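# Place the two closest-weight pistons in the steel tray

## Task

Of the five pistons, the two whose weights are nearest to each other go into the steel parts tray, and none of the remaining three may touch the tray or hang over it. The tray must end up lying flat on the bench. Everything must stay in place without the robot holding it, and at the end both grippers must have released and pulled away.

## Robot and tools

ROBOT AND FRAME. There are two arms, left_arm and right_arm, mounted facing each other across the table. All poses in results use one scene frame: the origin is the middle of the table, +z is up, the table surface is at z = +0.020 m, and left_arm's base is on the +y side. The arm names do not say which side of any image an arm appears on. Each gripper has its own axes: the fingers point along its +x and close along its y. The reported end_effector_position is the spot between the finger pads, about 3 to 4 cm behind the fingertips. At long reach the printed position can be slightly wrong, and friction may leave the gripper short of the target or a little tilted; check position and orientation after each move and correct any tilt.

THE 14-NUMBER ROW. Both moving tools use one row of 14 numbers, each in [-1, 1], always covering both arms: dx, dy, dz, rx, ry, rz, opening for left_arm, then the same seven for right_arm. The first six of each arm are an offset, not an absolute pose, expressed in that gripper's own axes and measured from its measured pose at the start of the action (for a call's first action, from the last pose reported in this scene). Scale: 1.0 equals 0.6 m of travel or 180 degrees of turn; rx, ry, rz form a single rotation vector. The opening is absolute, not an offset: +1 is fully open (0.088 m), empty fingers touch near -0.80, and values down to -1 close no further. Going from open to closed takes at least about 0.5 s.

execute_actions(actions): a list of actions; each action is a table of up to 15 rows, each row held for one 1/30 s step. If fewer than 15 rows are given, the last one repeats to fill 15 steps. Every row is an offset from the action's starting pose, not from the prior row. An empty list just returns state and images.

move(target, speed, blocking): target is one 14-number row as above, offsets taken from the pose in the latest result that reported one. Each gripper travels in a straight line; both arms finish together, in 0.5 to 10 s (longer paths are cut off at 10 s). speed is the path's top speed in m/s, 0.002 to 0.5, default 0.25; turning is capped at twice that in rad/s. Rotations take the shorter way. Paths ignore obstacles and the other arm; grippers can lag, drift and overshoot speed, especially with the arm nearly straight. Faster moves and targets set deeper past a contact hit and press harder. The opening is sent at the start. With blocking=false the result comes after 0.5 s while motion continues; use wait(0) to check, and wait or stop before sending new rows or moves. The result adds a "move:" line giving how it ended (done, off_target, moving, held, fault...) and limits: paced means the sent pose was clipped, held means a check blocked steps (afterwards the arm may move much faster than speed). If only one arm is named, the other finished fine. Each gripper's distance to its target is reported too.

wait(seconds): 0 to 10 s; arms keep their last command; returns early if a running move ends. stop(): brakes a running move (needs room, more if fast); fingers keep moving. zoom_image(camera, region): camera is cam_left_wrist or cam_right_wrist; region [x0, y0, x1, y1] in pixels of that 504x504 image, origin top-left, at most 504 by 504. finished_scene(scene): pass the number of the current scene; irreversible, ends it after the last command is held and reports success.

CONTROLLER BEHAVIOUR. Each step, the commanded pose is clipped to within 70 mm and 16 degrees of the measured pose; position wins over orientation if both cannot be met. After an action an arm continues at most to its last clipped pose, so long trips need further commands. "Hand target" lines show the pose each arm is currently driven toward. "pose unreachable" means a clearance check altered or blocked that arm's command. Tiny moves may not happen at all. For an arm that should stay still, send the offset back to its wanted pose in the first call of a reply and zeros afterwards, with its correct opening. An arm stopped by an object keeps pushing until commanded otherwise. The robot keeps holding the last command while you think.

GRIPPING. grip_measured reports finger opening on the command scale; each arm's last joint value gives it in metres. Readings may be off by about 1 mm per gripper, and read up to about 3 mm (0.061) narrower than the pads while squeezing hard. To hold a part, command about 0.07 below grip_measured; less for a lighter grip. Parts under ~3 mm wide get proportionally less force. Pad force limit is about 34 to 49 N; first contact can spike. grip_effort_n is motor effort in newtons at the motor (negative closes, positive opens), capped near 83 N, with per-arm offset, scale error and noise; it stays nonzero at rest from friction and reads "n/a" at the start.

RESULT STATE. Lines "left_arm: … | right_arm: …" give position (m), quaternion wxyz and linear/angular velocity (m/s, rad/s). Joint ranges (rad): waist -3.054 to 3.054, shoulder 0.000 to 3.142, elbow 0.000 to 2.356, wrist pitch -1.571 to 1.571, wrist yaw -1.571 to 1.571, wrist roll -3.142 to 3.142.

CAMERAS. Images come from cam_left_wrist then cam_right_wrist, each 504x504, pinhole with radial distortion; calibration K, D and T_world_to_cam (world to camera, metres) were given, with small per-scene errors (about 0.5 percent focal, 1.5 px principal point, 0.5 degrees and 2.5 mm pose). Results list any camera whose numbers changed.

HAZARDS. Nothing may leave the table. Avoid drops, slips, slams and hard shoves. Keep the arms from striking or pushing each other. Load limits (N m): waist 16.8, shoulder 20.8, elbow 20.8, wrist pitch 5.49, wrist yaw 5.47, wrist roll 5.13, including held weight; reaching one freezes that arm 10 s and drops the rest of the call. Holding loads heats motors: a MOTOR HOT warning appears from 50 °C; at 95 °C an OVER-TEMPERATURE FAULT holds the arm, and if it does not cool within 30 to 60 s the arm and gripper lose power and go limp. Held parts may occasionally be tugged and loose items nudged. Quicker, smoother, lower-effort work is preferred.

Each tool is called after "Request:" as name([rows], argument=value, ...), one row to a line, values as JSON.

## Session

Request:
execute_actions(actions=[])

Scene clock: 0.00 s.
left_arm: end_effector_position=(+0.0591, +0.1861, +0.3144) grip_measured=+0.836 grip_effort_n=n/a end_effector_quat_wxyz=(-0.481, +0.290, -0.827, -0.032) end_effector_velocity=(+0.003, +0.000, +0.002) end_effector_angular_velocity=(-0.006, -0.013, +0.016) | right_arm: end_effector_position=(+0.0156, -0.4649, +0.1790) grip_measured=+0.819 grip_effort_n=n/a end_effector_quat_wxyz=(+0.573, -0.311, +0.745, +0.138) end_effector_velocity=(+0.001, -0.000, -0.002) end_effector_angular_velocity=(+0.006, -0.001, -0.016)
Joint positions: left_arm=[-0.115  1.188  0.986 -0.773  0.181 -2.483  0.08 ] | right_arm=[-0.798  1.6    0.969 -1.22   0.208 -0.161  0.079]
Joint velocities: left_arm=[-0.002 -0.007  0.002 -0.007 -0.022 -0.007  0.   ] | right_arm=[-0.007  0.002 -0.002  0.007 -0.007  0.007 -0.   ]
Motor temperatures (°C, as the motors report them): left_arm=[30 30 30 28 30 31] | right_arm=[28 28 30 28 31 29]
Heat: left arm: hottest wrist roll 31 °C (+0.0 °C/min); right arm: hottest wrist yaw 31 °C (+0.0 °C/min).
Hand target (left_arm): +0.059, +0.186, +0.314; +0.481, -0.290, +0.827, +0.032
Hand target (right_arm): +0.016, -0.465, +0.179; +0.573, -0.311, +0.745, +0.138

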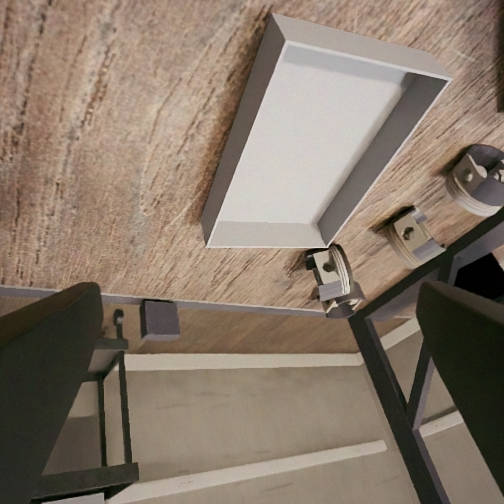

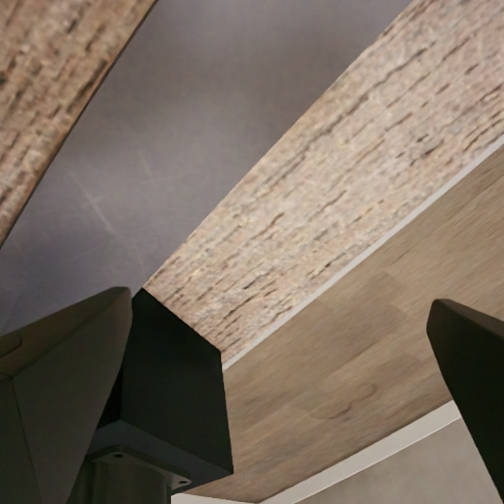

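Request:
move(target=[0,0,0,0,0,0,1,-0.233,0.39,-0.022,-0.289,-0.115,0,1])

Scene clock: 15.53 s.
left_arm: end_effector_position=(+0.0591, +0.1861, +0.3144) grip_measured=+0.997 grip_effort_n=13.3 end_effector_quat_wxyz=(-0.481, +0.290, -0.827, -0.032) end_effector_velocity=(+0.001, +0.002, -0.001) end_effector_angular_velocity=(-0.003, -0.018, -0.016) | right_arm: end_effector_position=(-0.1171, -0.2504, +0.2789) grip_measured=+0.979 grip_effort_n=20.2 end_effector_quat_wxyz=(+0.503, -0.498, +0.500, +0.499) end_effector_velocity=(-0.003, +0.002, +0.002) end_effector_angular_velocity=(+0.004, +0.007, +0.015)
Joint positions: left_arm=[-0.115  1.188  0.986 -0.773  0.181 -2.483  0.088] | right_arm=[ 0.09   1.613  1.435 -1.387  0.002 -0.211  0.087]
Joint velocities: left_arm=[-0.002 -0.002 -0.002 -0.007 -0.007  0.022 -0.   ] | right_arm=[ 0.007  0.002  0.012 -0.007 -0.007 -0.007 -0.   ]
Motor temperatures (°C, as the motors report them): left_arm=[30 31 32 29 30 31] | right_arm=[28 29 32 28 31 29]
Heat: left arm: hottest elbow 32 °C (+3.9 °C/min); right arm: hottest elbow 32 °C (+3.9 °C/min).
Hand target (left_arm): +0.059, +0.186, +0.314; +0.481, -0.290, +0.827, +0.032
Hand target (right_arm): -0.118, -0.247, +0.281; +0.502, -0.499, +0.497, +0.502
Off the commanded pose (left_arm): 0.000 m, 0 deg.
Off the commanded pose (right_arm): 0.002 m, 1 deg.
move: done
camera_calibration (this result's frames):
cam_right_wrist: T_world_to_cam=[[0.999236, 0.035345, 0.0166814, 0.128282], [0.0271839, -0.935179, 0.35313, -0.296797], [0.0280815, -0.352406, -0.935426, 0.25851], [0, 0, 0, 1]] pos_world=[-0.127375, -0.190992, 0.344485]

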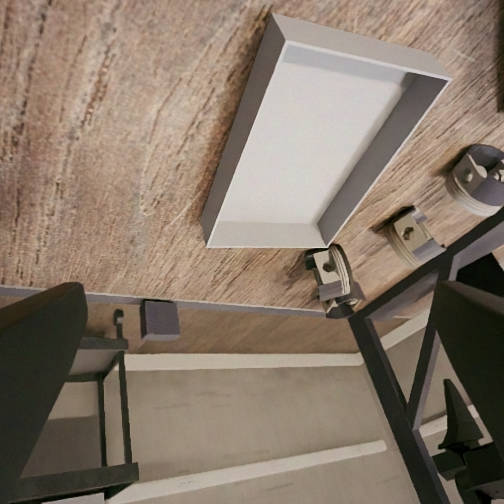

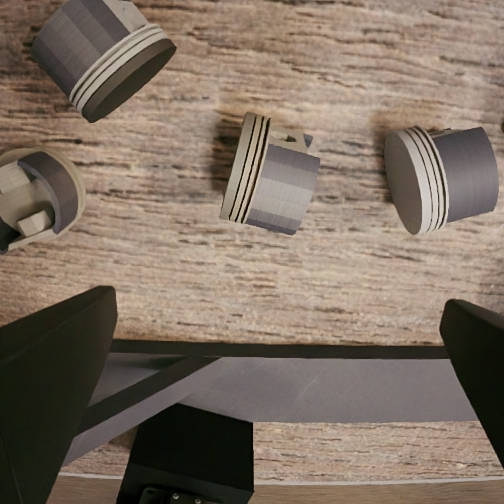

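Request:
move(target=[0,0,0,0,0,0,1,0.2,-0.012,0.01,0.067,0,0,1])

Scene clock: 21.23 s.
left_arm: end_effector_position=(+0.0591, +0.1861, +0.3144) grip_measured=+0.997 grip_effort_n=13.3 end_effector_quat_wxyz=(-0.481, +0.290, -0.827, -0.032) end_effector_velocity=(-0.000, +0.002, -0.001) end_effector_angular_velocity=(+0.007, -0.005, +0.003) | right_arm: end_effector_position=(-0.1105, -0.2409, +0.1639) grip_measured=+0.979 grip_effort_n=20.2 end_effector_quat_wxyz=(+0.556, -0.441, +0.543, +0.449) end_effector_velocity=(+0.002, -0.001, -0.002) end_effector_angular_velocity=(-0.004, -0.007, +0.005)
Joint positions: left_arm=[-0.115  1.188  0.986 -0.773  0.181 -2.483  0.088] | right_arm=[ 0.075  1.713  1.078 -0.915  0.002 -0.022  0.087]
Joint velocities: left_arm=[-0.007 -0.002 -0.002 -0.007 -0.007 -0.007 -0.   ] | right_arm=[-0.002  0.002 -0.007  0.007  0.007 -0.007 -0.   ]
Motor temperatures (°C, as the motors report them): left_arm=[30 31 32 30 30 31] | right_arm=[28 29 33 28 31 29]
Heat: left arm: hottest elbow 32 °C (+2.8 °C/min); right arm: hottest elbow 33 °C (+5.7 °C/min).
Hand target (left_arm): +0.059, +0.186, +0.314; +0.481, -0.290, +0.827, +0.032
Hand target (right_arm): -0.110, -0.244, +0.159; +0.553, -0.443, +0.549, +0.444
Off the commanded pose (left_arm): 0.000 m, 0 deg.
Off the commanded pose (right_arm): 0.006 m, 1 deg.
move: done
camera_calibration (this result's frames):
cam_right_wrist: T_world_to_cam=[[0.98568, -0.167789, 0.0167757, 0.0728466], [-0.163522, -0.92682, 0.338032, -0.264074], [-0.0411699, -0.335935, -0.940985, 0.15133], [0, 0, 0, 1]] pos_world=[-0.108755, -0.181689, 0.230443]

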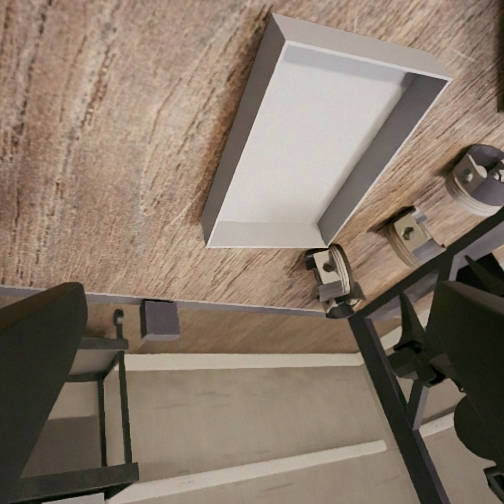

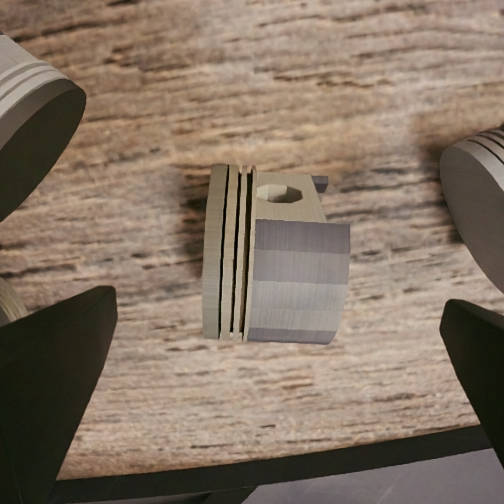

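Request:
move(target=[0,0,0,0,0,0,1,0.138,0,-0.008,0.01,0,0,1], speed=0.12)

Request:
move(target=[0,0,0,0,0,0,1,0,0,0,0,0,0,-0.2])

Request:
move(target=[0,0,0,0,0,0,1,-0.15,0,0,0,0,0,-0.2], speed=0.1)

Request:
wait(seconds=10)

Scene clock: 24.90 s.
left_arm: end_effector_position=(+0.0591, +0.1861, +0.3144) grip_measured=+0.997 grip_effort_n=13.3 end_effector_quat_wxyz=(-0.481, +0.290, -0.827, -0.032) end_effector_velocity=(+0.001, +0.002, +0.000) end_effector_angular_velocity=(+0.008, +0.003, +0.020) | right_arm: end_effector_position=(-0.1103, -0.2402, +0.0853) grip_measured=+0.979 grip_effort_n=19.8 end_effector_quat_wxyz=(+0.566, -0.430, +0.546, +0.444) end_effector_velocity=(-0.004, -0.004, -0.002) end_effector_angular_velocity=(-0.012, +0.026, -0.009)
Joint positions: left_arm=[-0.115  1.188  0.986 -0.773  0.181 -2.483  0.088] | right_arm=[ 0.075  1.872  0.911 -0.575  0.002  0.007  0.087]
Joint velocities: left_arm=[-0.002 -0.007 -0.002 -0.007 -0.007 -0.022 -0.   ] | right_arm=[-0.002  0.002 -0.007 -0.007 -0.022  0.007 -0.   ]
Motor temperatures (°C, as the motors report them): left_arm=[30 31 33 30 30 31] | right_arm=[28 30 33 28 31 29]
Heat: left arm: hottest elbow 33 °C (+4.8 °C/min); right arm: hottest elbow 33 °C (+4.8 °C/min).
Hand target (left_arm): +0.059, +0.186, +0.314; +0.481, -0.290, +0.827, +0.032
Hand target (right_arm): -0.112, -0.244, +0.081; +0.562, -0.432, +0.550, +0.440
Off the commanded pose (left_arm): 0.000 m, 0 deg.
Off the commanded pose (right_arm): 0.006 m, 1 deg.
move: done
camera_calibration (this result's frames):
cam_right_wrist: T_world_to_cam=[[0.980283, -0.196894, 0.0166556, 0.066545], [-0.191572, -0.926358, 0.324286, -0.238711], [-0.0484209, -0.321083, -0.945812, 0.0808408], [0, 0, 0, 1]] pos_world=[-0.107049, -0.182073, 0.152762]

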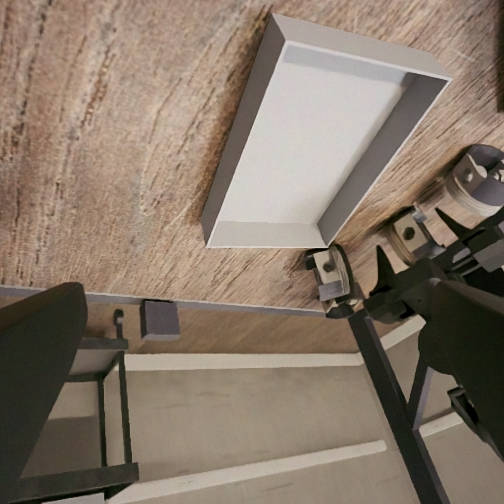

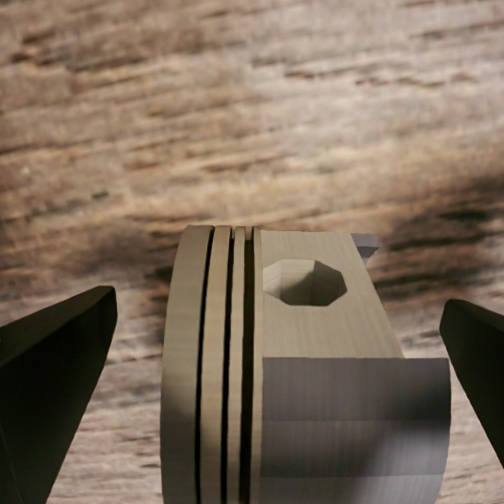

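Scene clock: 25.43 s.
left_arm: end_effector_position=(+0.0591, +0.1861, +0.3144) grip_measured=+0.997 grip_effort_n=13.3 end_effector_quat_wxyz=(-0.481, +0.290, -0.827, -0.032) end_effector_velocity=(+0.003, +0.001, -0.000) end_effector_angular_velocity=(-0.007, -0.021, +0.004) | right_arm: end_effector_position=(-0.1105, -0.2402, +0.0852) grip_measured=-0.010 grip_effort_n=-83.5 end_effector_quat_wxyz=(+0.566, -0.430, +0.545, +0.444) end_effector_velocity=(-0.002, -0.005, +0.000) end_effector_angular_velocity=(-0.020, +0.012, +0.005)
Joint positions: left_arm=[-0.115  1.188  0.986 -0.773  0.181 -2.483  0.088] | right_arm=[ 0.076  1.872  0.911 -0.574  0.002  0.007  0.039]
Joint velocities: left_arm=[-0.002 -0.007 -0.002 -0.007 -0.022  0.007 -0.   ] | right_arm=[-0.002 -0.002 -0.002 -0.022 -0.007 -0.007 -0.   ]
Motor temperatures (°C, as the motors report them): left_arm=[30 31 33 30 30 31] | right_arm=[28 30 33 28 31 29]
Heat: left arm: hottest elbow 33 °C (+4.7 °C/min); right arm: hottest elbow 33 °C (+4.7 °C/min).
Hand target (left_arm): +0.059, +0.186, +0.314; +0.481, -0.290, +0.827, +0.032
Hand target (right_arm): -0.110, -0.240, +0.085; +0.566, -0.430, +0.546, +0.444
Off the commanded pose (left_arm): 0.000 m, 0 deg.
Off the commanded pose (right_arm): 0.000 m, 0 deg.
move: done
camera_calibration (this result's frames):
cam_right_wrist: T_world_to_cam=[[0.980424, -0.196157, 0.0170366, 0.0668769], [-0.190998, -0.926473, 0.324296, -0.238644], [-0.0478292, -0.321202, -0.945802, 0.0807064], [0, 0, 0, 1]] pos_world=[-0.107288, -0.182056, 0.152584]

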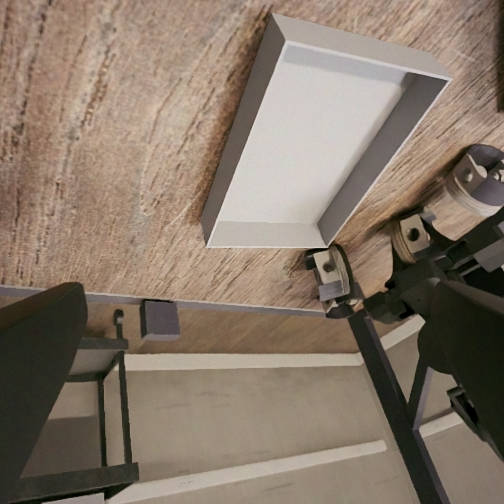

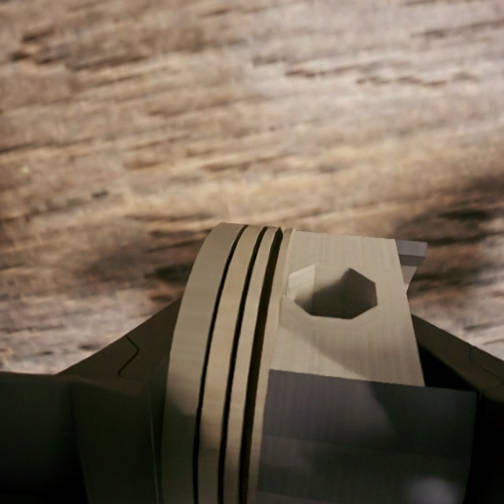

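Scene clock: 26.80 s.
left_arm: end_effector_position=(+0.0591, +0.1861, +0.3144) grip_measured=+0.997 grip_effort_n=12.8 end_effector_quat_wxyz=(-0.481, +0.290, -0.827, -0.032) end_effector_velocity=(+0.002, -0.001, -0.001) end_effector_angular_velocity=(-0.002, -0.001, +0.013) | right_arm: end_effector_position=(-0.1124, -0.2485, +0.1666) grip_measured=-0.010 grip_effort_n=-83.5 end_effector_quat_wxyz=(+0.558, -0.436, +0.554, +0.438) end_effector_velocity=(-0.003, -0.003, +0.005) end_effector_angular_velocity=(-0.015, +0.011, +0.010)
Joint positions: left_arm=[-0.115  1.188  0.986 -0.773  0.181 -2.483  0.088] | right_arm=[ 0.076  1.692  1.066 -0.938  0.002  0.007  0.039]
Joint velocities: left_arm=[ 0.002 -0.002 -0.007  0.007 -0.007 -0.007 -0.   ] | right_arm=[ 0.002 -0.007  0.012 -0.037 -0.007 -0.007 -0.   ]
Motor temperatures (°C, as the motors report them): left_arm=[30 31 33 30 30 31] | right_arm=[28 30 33 28 31 29]
Heat: left arm: hottest elbow 33 °C (+4.5 °C/min); right arm: hottest elbow 33 °C (+4.5 °C/min).
Hand target (left_arm): +0.059, +0.186, +0.314; +0.481, -0.290, +0.827, +0.032
Hand target (right_arm): -0.111, -0.243, +0.175; +0.566, -0.430, +0.545, +0.444
Off the commanded pose (left_arm): 0.000 m, 0 deg.
Off the commanded pose (right_arm): 0.010 m, 2 deg.
move: off_target (right_arm)
camera_calibration (this result's frames):
cam_right_wrist: T_world_to_cam=[[0.980534, -0.19569, 0.0160637, 0.0660646], [-0.188757, -0.916934, 0.351571, -0.275062], [-0.0540697, -0.34776, -0.936023, 0.146042], [0, 0, 0, 1]] pos_world=[-0.108802, -0.188498, 0.232342]

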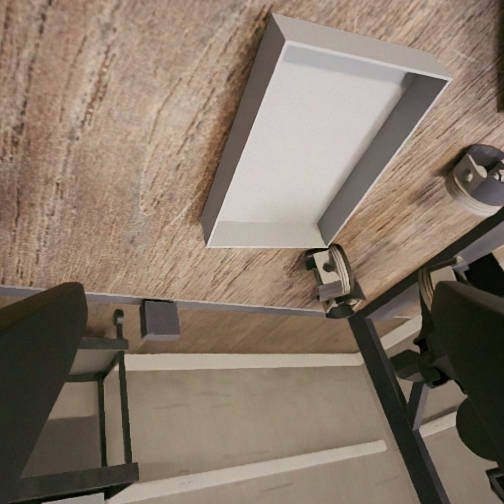

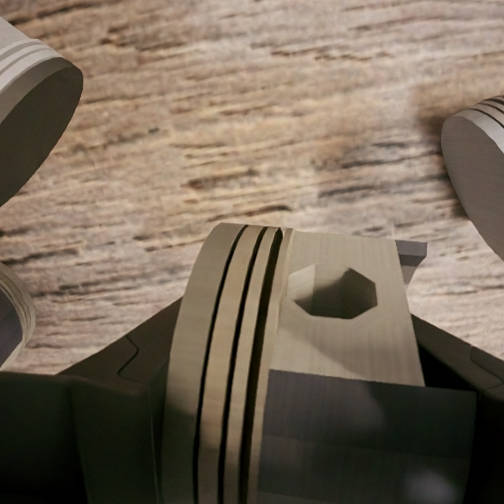

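Scene clock: 36.80 s.
left_arm: end_effector_position=(+0.0591, +0.1861, +0.3144) grip_measured=+0.997 grip_effort_n=12.8 end_effector_quat_wxyz=(-0.481, +0.290, -0.827, -0.032) end_effector_velocity=(+0.003, +0.001, -0.002) end_effector_angular_velocity=(+0.003, -0.016, +0.016) | right_arm: end_effector_position=(-0.1124, -0.2484, +0.1672) grip_measured=-0.010 grip_effort_n=-83.5 end_effector_quat_wxyz=(+0.558, -0.436, +0.554, +0.438) end_effector_velocity=(-0.000, +0.001, -0.001) end_effector_angular_velocity=(+0.004, +0.007, +0.005)
Joint positions: left_arm=[-0.115  1.188  0.986 -0.773  0.181 -2.483  0.088] | right_arm=[ 0.076  1.692  1.067 -0.94   0.002  0.007  0.039]
Joint velocities: left_arm=[-0.002 -0.002 -0.002 -0.007 -0.022 -0.007  0.   ] | right_arm=[-0.002  0.002 -0.002  0.007 -0.007 -0.007 -0.   ]
Motor temperatures (°C, as the motors report them): left_arm=[30 31 33 30 30 31] | right_arm=[28 32 34 28 31 29]
Heat: left arm: hottest elbow 33 °C (+3.3 °C/min); right arm: hottest elbow 34 °C (+4.9 °C/min).
Hand target (left_arm): +0.059, +0.186, +0.314; +0.481, -0.290, +0.827, +0.032
Hand target (right_arm): -0.111, -0.243, +0.175; +0.566, -0.430, +0.545, +0.444
Off the commanded pose (left_arm): 0.000 m, 0 deg.
Off the commanded pose (right_arm): 0.010 m, 2 deg.
wait: 10.00 s; at rest by 0.17 s
camera_calibration (this result's frames):
cam_right_wrist: T_world_to_cam=[[0.980534, -0.19569, 0.0160637, 0.0660518], [-0.188757, -0.916934, 0.351571, -0.275145], [-0.0540697, -0.34776, -0.936023, 0.146596], [0, 0, 0, 1]] pos_world=[-0.108775, -0.188384, 0.232889]

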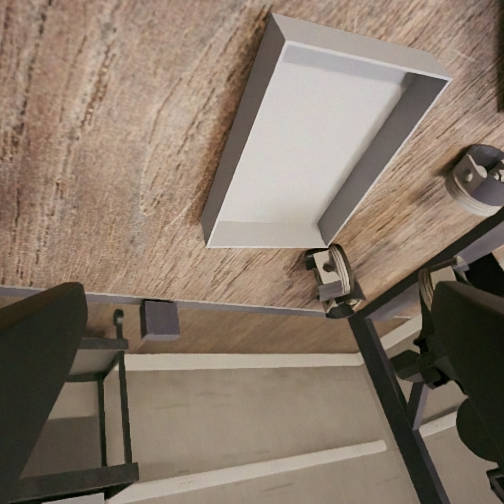

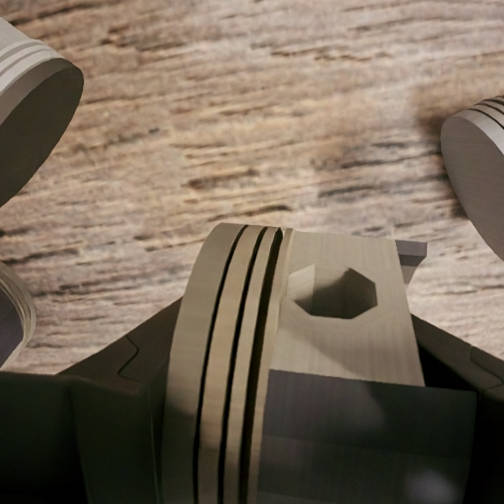

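Request:
move(target=[0,0,0,-0.18,-0.05,-0.118,1,0,0,0,0,0,0,-0.2])

Scene clock: 41.63 s.
left_arm: end_effector_position=(+0.0610, +0.1879, +0.3116) grip_measured=+0.997 grip_effort_n=13.3 end_effector_quat_wxyz=(-0.455, +0.509, -0.712, -0.165) end_effector_velocity=(+0.002, +0.001, -0.002) end_effector_angular_velocity=(+0.001, -0.010, +0.022) | right_arm: end_effector_position=(-0.1124, -0.2484, +0.1672) grip_measured=-0.010 grip_effort_n=-83.5 end_effector_quat_wxyz=(+0.558, -0.436, +0.554, +0.438) end_effector_velocity=(+0.001, -0.001, +0.001) end_effector_angular_velocity=(-0.001, +0.008, +0.015)
Joint positions: left_arm=[-0.342  1.203  0.99  -0.796 -0.272 -3.14   0.088] | right_arm=[ 0.076  1.692  1.067 -0.94   0.002  0.007  0.039]
Joint velocities: left_arm=[-0.007  0.002 -0.002 -0.007 -0.022 -0.022 -0.   ] | right_arm=[-0.007 -0.002  0.002 -0.007 -0.007 -0.022 -0.   ]
Motor temperatures (°C, as the motors report them): left_arm=[30 31 34 30 30 31] | right_arm=[28 32 35 28 31 29]
Heat: left arm: hottest elbow 34 °C (+4.3 °C/min); right arm: hottest elbow 35 °C (+5.8 °C/min).
Hand target (left_arm): +0.060, +0.186, +0.314; +0.453, -0.512, +0.711, +0.164
Hand target (right_arm): -0.112, -0.248, +0.167; +0.558, -0.436, +0.554, +0.438
Off the commanded pose (left_arm): 0.004 m, 7 deg.
Off the commanded pose (right_arm): 0.000 m, 0 deg.
joint sent to its limit (left arm) — the command would take joint 6 (wrist roll) past its lower limit, so that joint was sent only as far as its limit.
move: off_target (left_arm)
camera_calibration (this result's frames):
cam_left_wrist: T_world_to_cam=[[0.884247, -0.396944, 0.246053, -0.0573943], [-0.411809, -0.414222, 0.811686, -0.125463], [-0.220273, -0.819058, -0.52974, 0.400658], [0, 0, 0, 1]] pos_world=[0.0873385, 0.25341, 0.328203]
cam_right_wrist: T_world_to_cam=[[0.980534, -0.19569, 0.0160637, 0.0660518], [-0.188757, -0.916934, 0.351571, -0.275145], [-0.0540697, -0.34776, -0.936023, 0.146596], [0, 0, 0, 1]] pos_world=[-0.108775, -0.188384, 0.232889]

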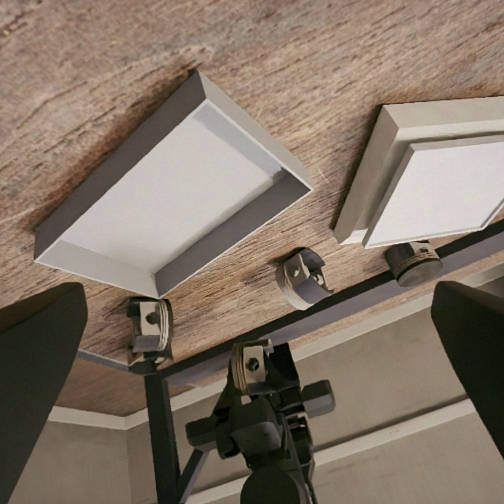

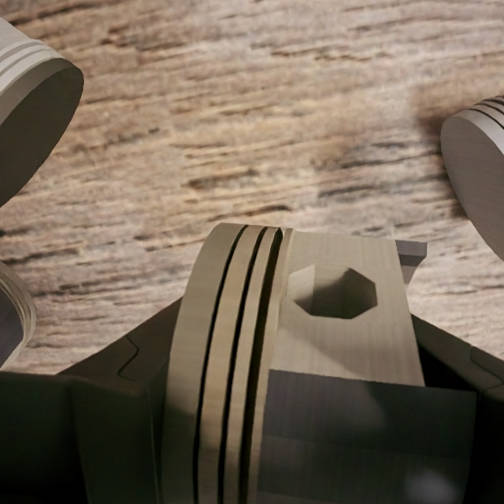

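Request:
move(target=[0.03,-0.28,0.08,0.85,0,0,1,0,0,0,0,0,0,-0.2], speed=0.5)

Scene clock: 47.50 s.
left_arm: end_effector_position=(+0.2287, +0.1419, +0.3066) grip_measured=+0.997 grip_effort_n=11.4 end_effector_quat_wxyz=(+0.601, +0.323, +0.330, -0.652) end_effector_velocity=(-0.003, +0.004, -0.002) end_effector_angular_velocity=(+0.016, +0.010, -0.028) | right_arm: end_effector_position=(-0.1124, -0.2484, +0.1672) grip_measured=-0.010 grip_effort_n=-83.5 end_effector_quat_wxyz=(+0.558, -0.436, +0.554, +0.438) end_effector_velocity=(-0.002, +0.001, -0.001) end_effector_angular_velocity=(+0.007, +0.021, +0.005)
Joint positions: left_arm=[ 0.467  1.256  1.003 -0.732  0.186  0.199  0.088] | right_arm=[ 0.076  1.692  1.067 -0.94   0.002  0.007  0.039]
Joint velocities: left_arm=[ 0.002 -0.002 -0.002 -0.022  0.022  0.022 -0.   ] | right_arm=[-0.002  0.002 -0.002  0.007 -0.022 -0.007 -0.   ]
Motor temperatures (°C, as the motors report them): left_arm=[30 32 34 31 30 31] | right_arm=[28 33 35 28 31 29]
Heat: left arm: hottest elbow 34 °C (+3.8 °C/min); right arm: hottest elbow 35 °C (+5.1 °C/min).
Hand target (left_arm): +0.229, +0.139, +0.309; +0.600, +0.322, +0.328, -0.654
Hand target (right_arm): -0.112, -0.248, +0.167; +0.558, -0.436, +0.554, +0.438
Off the commanded pose (left_arm): 0.004 m, 0 deg.
Off the commanded pose (right_arm): 0.000 m, 0 deg.
move: done
camera_calibration (this result's frames):
cam_left_wrist: T_world_to_cam=[[-0.995009, 0.0638503, 0.0766819, 0.193619], [0.0472054, 0.978243, -0.20202, -0.0631406], [-0.0879125, -0.197392, -0.976375, 0.415727], [0, 0, 0, 1]] pos_world=[0.232181, 0.131465, 0.378303]
cam_right_wrist: T_world_to_cam=[[0.980534, -0.19569, 0.0160637, 0.0660518], [-0.188757, -0.916934, 0.351571, -0.275145], [-0.0540697, -0.34776, -0.936023, 0.146596], [0, 0, 0, 1]] pos_world=[-0.108775, -0.188384, 0.232889]

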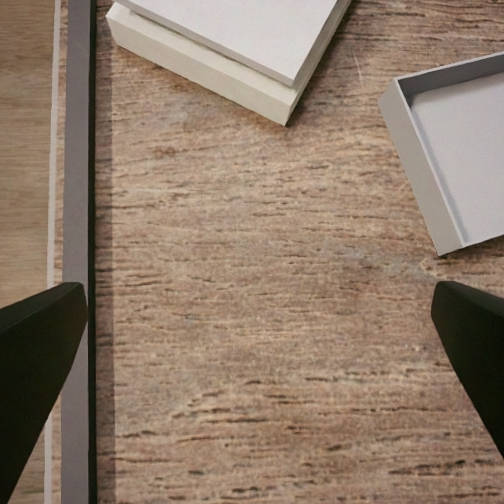

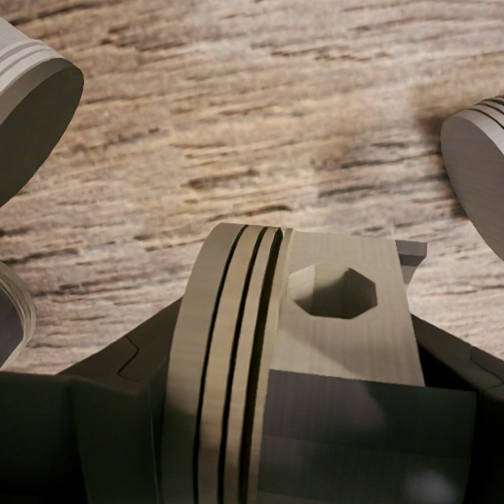

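Pitch up and move forward; raise the right arm.

Request:
move(target=[0.05,0.05,0.1,0,-0.12,0,1,-0.12,0,0,0,0,0,-0.2])

Scene clock: 49.73 s.
left_arm: end_effector_position=(+0.2548, +0.0735, +0.3215) grip_measured=+0.997 grip_effort_n=11.9 end_effector_quat_wxyz=(+0.655, +0.195, +0.205, -0.701) end_effector_velocity=(-0.001, -0.002, -0.002) end_effector_angular_velocity=(-0.006, -0.012, -0.005) | right_arm: end_effector_position=(-0.1134, -0.2524, +0.2311) grip_measured=-0.010 grip_effort_n=-83.5 end_effector_quat_wxyz=(+0.550, -0.442, +0.561, +0.432) end_effector_velocity=(-0.000, +0.004, +0.004) end_effector_angular_velocity=(+0.026, +0.017, +0.014)
Joint positions: left_arm=[ 0.542  1.339  0.883 -0.147  0.304  0.165  0.088] | right_arm=[ 0.076  1.636  1.269 -1.225  0.002  0.007  0.039]
Joint velocities: left_arm=[-0.007  0.007 -0.007  0.022 -0.007  0.007  0.   ] | right_arm=[-0.007 -0.007  0.007  0.007 -0.022 -0.022 -0.   ]
Motor temperatures (°C, as the motors report them): left_arm=[30 32 34 31 30 31] | right_arm=[28 33 35 28 31 29]
Heat: left arm: hottest elbow 34 °C (+3.6 °C/min); right arm: hottest elbow 35 °C (+4.8 °C/min).
Hand target (left_arm): +0.255, +0.074, +0.315; +0.652, +0.195, +0.212, -0.701
Hand target (right_arm): -0.112, -0.249, +0.239; +0.558, -0.436, +0.554, +0.438
Off the commanded pose (left_arm): 0.006 m, 1 deg.
Off the commanded pose (right_arm): 0.009 m, 2 deg.
move: off_target (right_arm)
camera_calibration (this result's frames):
cam_left_wrist: T_world_to_cam=[[-0.995037, 0.0769935, 0.0630293, 0.226239], [0.0288687, 0.829585, -0.557633, 0.135434], [-0.0952224, -0.553046, -0.827691, 0.399288], [0, 0, 0, 1]] pos_world=[0.259228, 0.0910518, 0.39175]
cam_right_wrist: T_world_to_cam=[[0.980631, -0.195279, 0.0151427, 0.0654904], [-0.186501, -0.907332, 0.376785, -0.304627], [-0.0598387, -0.372311, -0.926177, 0.195915], [0, 0, 0, 1]] pos_world=[-0.109312, -0.190667, 0.295239]

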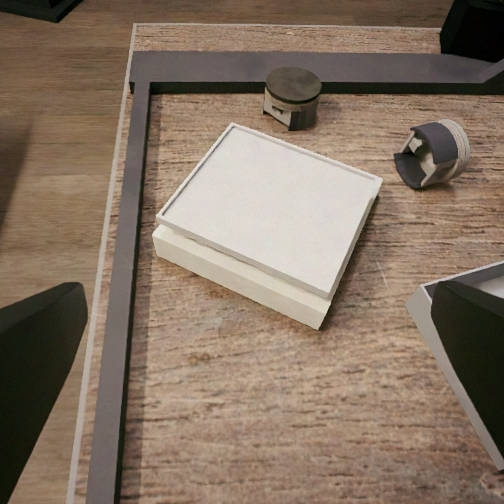

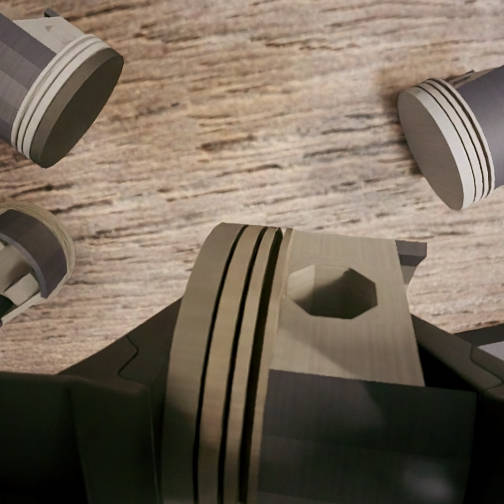

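Request:
move(target=[-0.15,0,0,0,0,0,1,-0.02,-0.443,0.347,0.1,-0.01,0,-0.2])

Request:
move(target=[0,0,0,0,0,0,1,0.07,0,0,0,0,0,-0.2], speed=0.08)

Scene clock: 57.60 s.
left_arm: end_effector_position=(+0.2610, +0.1488, +0.3619) grip_measured=+0.997 grip_effort_n=11.4 end_effector_quat_wxyz=(+0.653, +0.198, +0.215, -0.699) end_effector_velocity=(+0.000, -0.000, +0.001) end_effector_angular_velocity=(-0.005, -0.013, -0.001) | right_arm: end_effector_position=(+0.1916, -0.1205, +0.2304) grip_measured=-0.010 grip_effort_n=-83.5 end_effector_quat_wxyz=(+0.736, -0.298, +0.474, +0.380) end_effector_velocity=(+0.001, +0.001, +0.001) end_effector_angular_velocity=(+0.012, +0.002, -0.006)
Joint positions: left_arm=[ 0.681  1.052  0.889 -0.491  0.414  0.249  0.088] | right_arm=[-0.429  2.42   2.34  -1.1    0.009 -0.188  0.039]
Joint velocities: left_arm=[-0.002 -0.002 -0.002  0.007 -0.007  0.007 -0.   ] | right_arm=[-0.002 -0.002 -0.002  0.007 -0.007  0.007 -0.   ]
Motor temperatures (°C, as the motors report them): left_arm=[30 32 35 32 30 31] | right_arm=[28 34 36 28 31 29]
Heat: left arm: hottest elbow 35 °C (+4.2 °C/min); right arm: hottest elbow 36 °C (+5.2 °C/min).
Hand target (left_arm): +0.261, +0.149, +0.370; +0.655, +0.194, +0.205, -0.701
Hand target (right_arm): +0.195, -0.117, +0.236; +0.743, -0.294, +0.465, +0.381
Off the commanded pose (left_arm): 0.008 m, 1 deg.
Off the commanded pose (right_arm): 0.012 m, 22 deg; orientation clipped at the last step of the last action.
joint sent to its limit (right arm) — the command would take joint 3 (elbow) past its upper limit, so that joint was sent only as far as its limit.
move: off_target (right_arm); limits=paced
camera_calibration (this result's frames):
cam_left_wrist: T_world_to_cam=[[-0.99472, 0.0724152, 0.0727132, 0.221125], [0.0216592, 0.840744, -0.541, 0.0895125], [-0.10031, -0.536568, -0.837874, 0.477419], [0, 0, 0, 1]] pos_world=[0.265909, 0.164898, 0.432364]
cam_right_wrist: T_world_to_cam=[[0.857138, -0.503947, 0.106543, -0.242379], [-0.505475, -0.862725, -0.014129, 0.0287498], [0.0990375, -0.0417442, -0.994208, 0.287649], [0, 0, 0, 1]] pos_world=[0.193797, -0.0853355, 0.312213]

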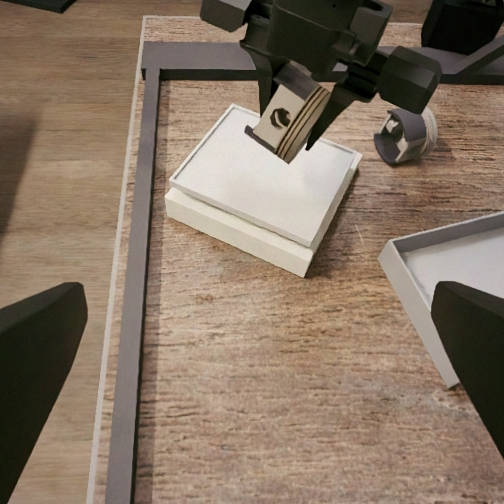

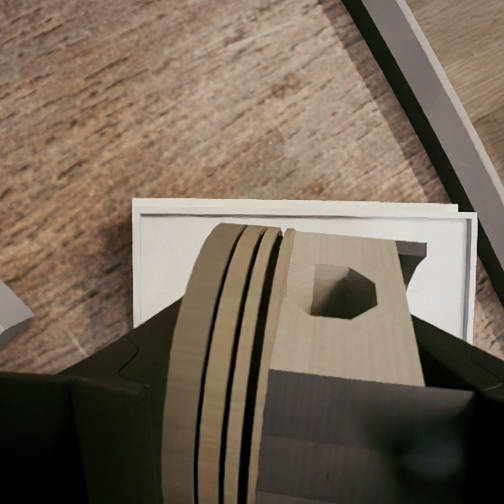

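Scene clock: 58.53 s.
left_arm: end_effector_position=(+0.2610, +0.1488, +0.3618) grip_measured=+0.997 grip_effort_n=11.9 end_effector_quat_wxyz=(+0.653, +0.198, +0.215, -0.699) end_effector_velocity=(-0.000, +0.001, -0.002) end_effector_angular_velocity=(+0.009, +0.005, +0.007) | right_arm: end_effector_position=(+0.2016, -0.1095, +0.1938) grip_measured=-0.010 grip_effort_n=-83.5 end_effector_quat_wxyz=(+0.736, -0.298, +0.474, +0.380) end_effector_velocity=(+0.001, +0.001, +0.004) end_effector_angular_velocity=(+0.012, -0.005, +0.007)
Joint positions: left_arm=[ 0.681  1.052  0.889 -0.491  0.414  0.249  0.088] | right_arm=[-0.429  2.494  2.328 -1.014  0.009 -0.188  0.039]
Joint velocities: left_arm=[-0.002 -0.002 -0.002 -0.007 -0.007 -0.007 -0.   ] | right_arm=[-0.002 -0.007 -0.002  0.007 -0.007 -0.007 -0.   ]
Motor temperatures (°C, as the motors report them): left_arm=[30 32 35 32 30 31] | right_arm=[28 34 36 28 31 29]
Heat: left arm: hottest elbow 35 °C (+4.1 °C/min); right arm: hottest elbow 36 °C (+5.1 °C/min).
Hand target (left_arm): +0.261, +0.149, +0.362; +0.653, +0.198, +0.215, -0.699
Hand target (right_arm): +0.202, -0.109, +0.192; +0.736, -0.298, +0.474, +0.380
Off the commanded pose (left_arm): 0.000 m, 0 deg.
Off the commanded pose (right_arm): 0.002 m, 0 deg.
move: done
camera_calibration (this result's frames):
cam_left_wrist: T_world_to_cam=[[-0.994709, 0.0723899, 0.0728941, 0.221042], [0.0215745, 0.840932, -0.54071, 0.0893322], [-0.100441, -0.536277, -0.838045, 0.477441], [0, 0, 0, 1]] pos_world=[0.2659, 0.164917, 0.432307]
cam_right_wrist: T_world_to_cam=[[0.857138, -0.503947, 0.106543, -0.241465], [-0.505475, -0.862725, -0.014129, 0.0427859], [0.0990375, -0.0417442, -0.994208, 0.250702], [0, 0, 0, 1]] pos_world=[0.203768, -0.0743079, 0.275581]

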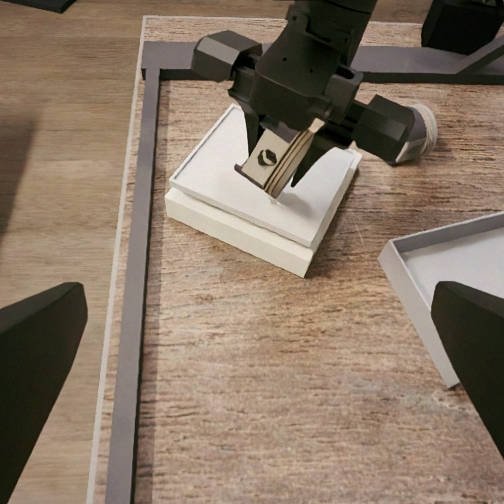

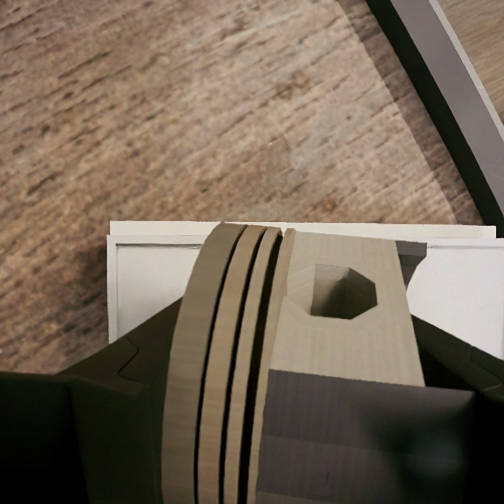

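Request:
move(target=[0,0,0,0,0,0,1,0.003,0.02,-0.085,0,0.05,0,-0.2], speed=0.06)

Request:
move(target=[0,0,0,0,0,0,1,0.03,0,0,0,0,0,-0.2], speed=0.03)

Scene clock: 64.43 s.
left_arm: end_effector_position=(+0.2610, +0.1488, +0.3618) grip_measured=+0.997 grip_effort_n=11.9 end_effector_quat_wxyz=(+0.653, +0.198, +0.215, -0.699) end_effector_velocity=(+0.000, -0.000, +0.001) end_effector_angular_velocity=(-0.003, +0.011, +0.016) | right_arm: end_effector_position=(+0.1695, -0.1426, +0.1632) grip_measured=-0.010 grip_effort_n=-83.5 end_effector_quat_wxyz=(+0.692, -0.329, +0.535, +0.356) end_effector_velocity=(-0.004, -0.001, +0.002) end_effector_angular_velocity=(+0.001, +0.011, -0.003)
Joint positions: left_arm=[ 0.681  1.052  0.889 -0.491  0.414  0.249  0.088] | right_arm=[-0.417  2.425  2.125 -1.048  0.037 -0.175  0.039]
Joint velocities: left_arm=[-0.002 -0.002 -0.002  0.007 -0.007 -0.022  0.   ] | right_arm=[ 0.002 -0.012 -0.012 -0.007 -0.007  0.007  0.   ]
Motor temperatures (°C, as the motors report them): left_arm=[30 32 35 32 30 31] | right_arm=[28 38 36 29 31 29]
Heat: left arm: hottest elbow 35 °C (+4.0 °C/min); right arm: hottest shoulder 38 °C (+7.1 °C/min).
Hand target (left_arm): +0.261, +0.149, +0.362; +0.653, +0.198, +0.215, -0.699
Hand target (right_arm): +0.168, -0.143, +0.172; +0.696, -0.327, +0.531, +0.356
Off the commanded pose (left_arm): 0.000 m, 0 deg.
Off the commanded pose (right_arm): 0.009 m, 1 deg.
move: off_target (right_arm)
camera_calibration (this result's frames):
cam_left_wrist: T_world_to_cam=[[-0.994709, 0.0723899, 0.0728941, 0.221042], [0.0215745, 0.840932, -0.54071, 0.0893322], [-0.100441, -0.536277, -0.838045, 0.477441], [0, 0, 0, 1]] pos_world=[0.2659, 0.164917, 0.432307]
cam_right_wrist: T_world_to_cam=[[0.861857, -0.49798, 0.0960145, -0.225594], [-0.507128, -0.848041, 0.153779, -0.0274264], [0.00484542, -0.181227, -0.983429, 0.216492], [0, 0, 0, 1]] pos_world=[0.179472, -0.0963659, 0.238782]

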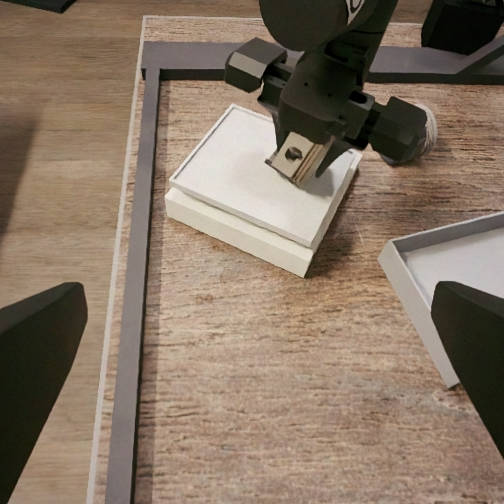

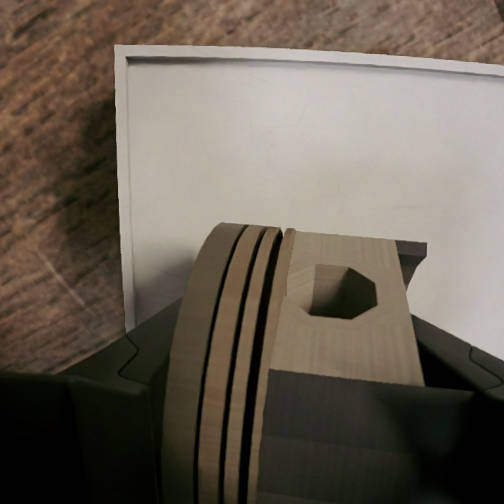

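Scene clock: 65.27 s.
left_arm: end_effector_position=(+0.2610, +0.1488, +0.3618) grip_measured=+0.997 grip_effort_n=11.4 end_effector_quat_wxyz=(+0.653, +0.198, +0.215, -0.699) end_effector_velocity=(-0.001, +0.003, -0.004) end_effector_angular_velocity=(+0.023, +0.023, +0.016) | right_arm: end_effector_position=(+0.1734, -0.1381, +0.1604) grip_measured=-0.010 grip_effort_n=-83.5 end_effector_quat_wxyz=(+0.699, -0.325, +0.526, +0.358) end_effector_velocity=(+0.003, +0.003, -0.001) end_effector_angular_velocity=(+0.023, +0.001, +0.019)
Joint positions: left_arm=[ 0.681  1.052  0.889 -0.491  0.414  0.249  0.088] | right_arm=[-0.417  2.431  2.118 -1.012  0.037 -0.175  0.039]
Joint velocities: left_arm=[-0.002 -0.002 -0.002 -0.022 -0.007 -0.022 -0.   ] | right_arm=[-0.007  0.002 -0.002  0.022 -0.022 -0.022 -0.   ]
Motor temperatures (°C, as the motors report them): left_arm=[30 32 35 32 30 31] | right_arm=[28 38 36 29 31 29]
Heat: left arm: hottest elbow 35 °C (+4.1 °C/min); right arm: hottest shoulder 38 °C (+7.1 °C/min).
Hand target (left_arm): +0.261, +0.149, +0.362; +0.653, +0.198, +0.215, -0.699
Hand target (right_arm): +0.172, -0.140, +0.146; +0.692, -0.329, +0.535, +0.356
Off the commanded pose (left_arm): 0.000 m, 0 deg.
Off the commanded pose (right_arm): 0.015 m, 1 deg.
move: off_target (right_arm)
camera_calibration (this result's frames):
cam_left_wrist: T_world_to_cam=[[-0.994709, 0.0723899, 0.0728941, 0.221042], [0.0215745, 0.840932, -0.54071, 0.0893322], [-0.100441, -0.536277, -0.838045, 0.477441], [0, 0, 0, 1]] pos_world=[0.2659, 0.164917, 0.432307]
cam_right_wrist: T_world_to_cam=[[0.860266, -0.49978, 0.100807, -0.227233], [-0.509422, -0.850637, 0.130022, -0.0174093], [0.0207676, -0.163206, -0.986373, 0.214718], [0, 0, 0, 1]] pos_world=[0.182153, -0.0933321, 0.236962]

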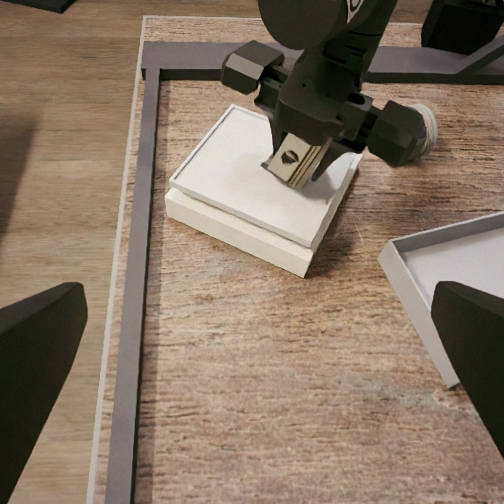

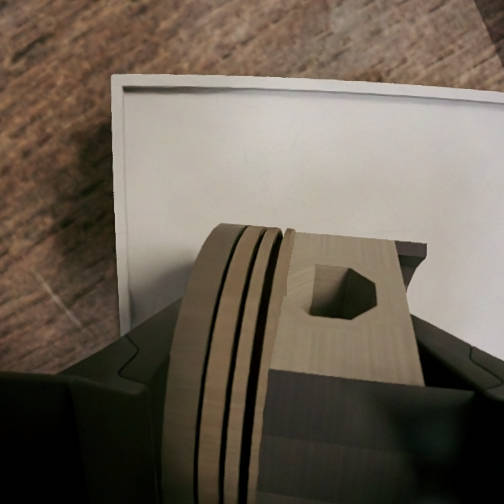

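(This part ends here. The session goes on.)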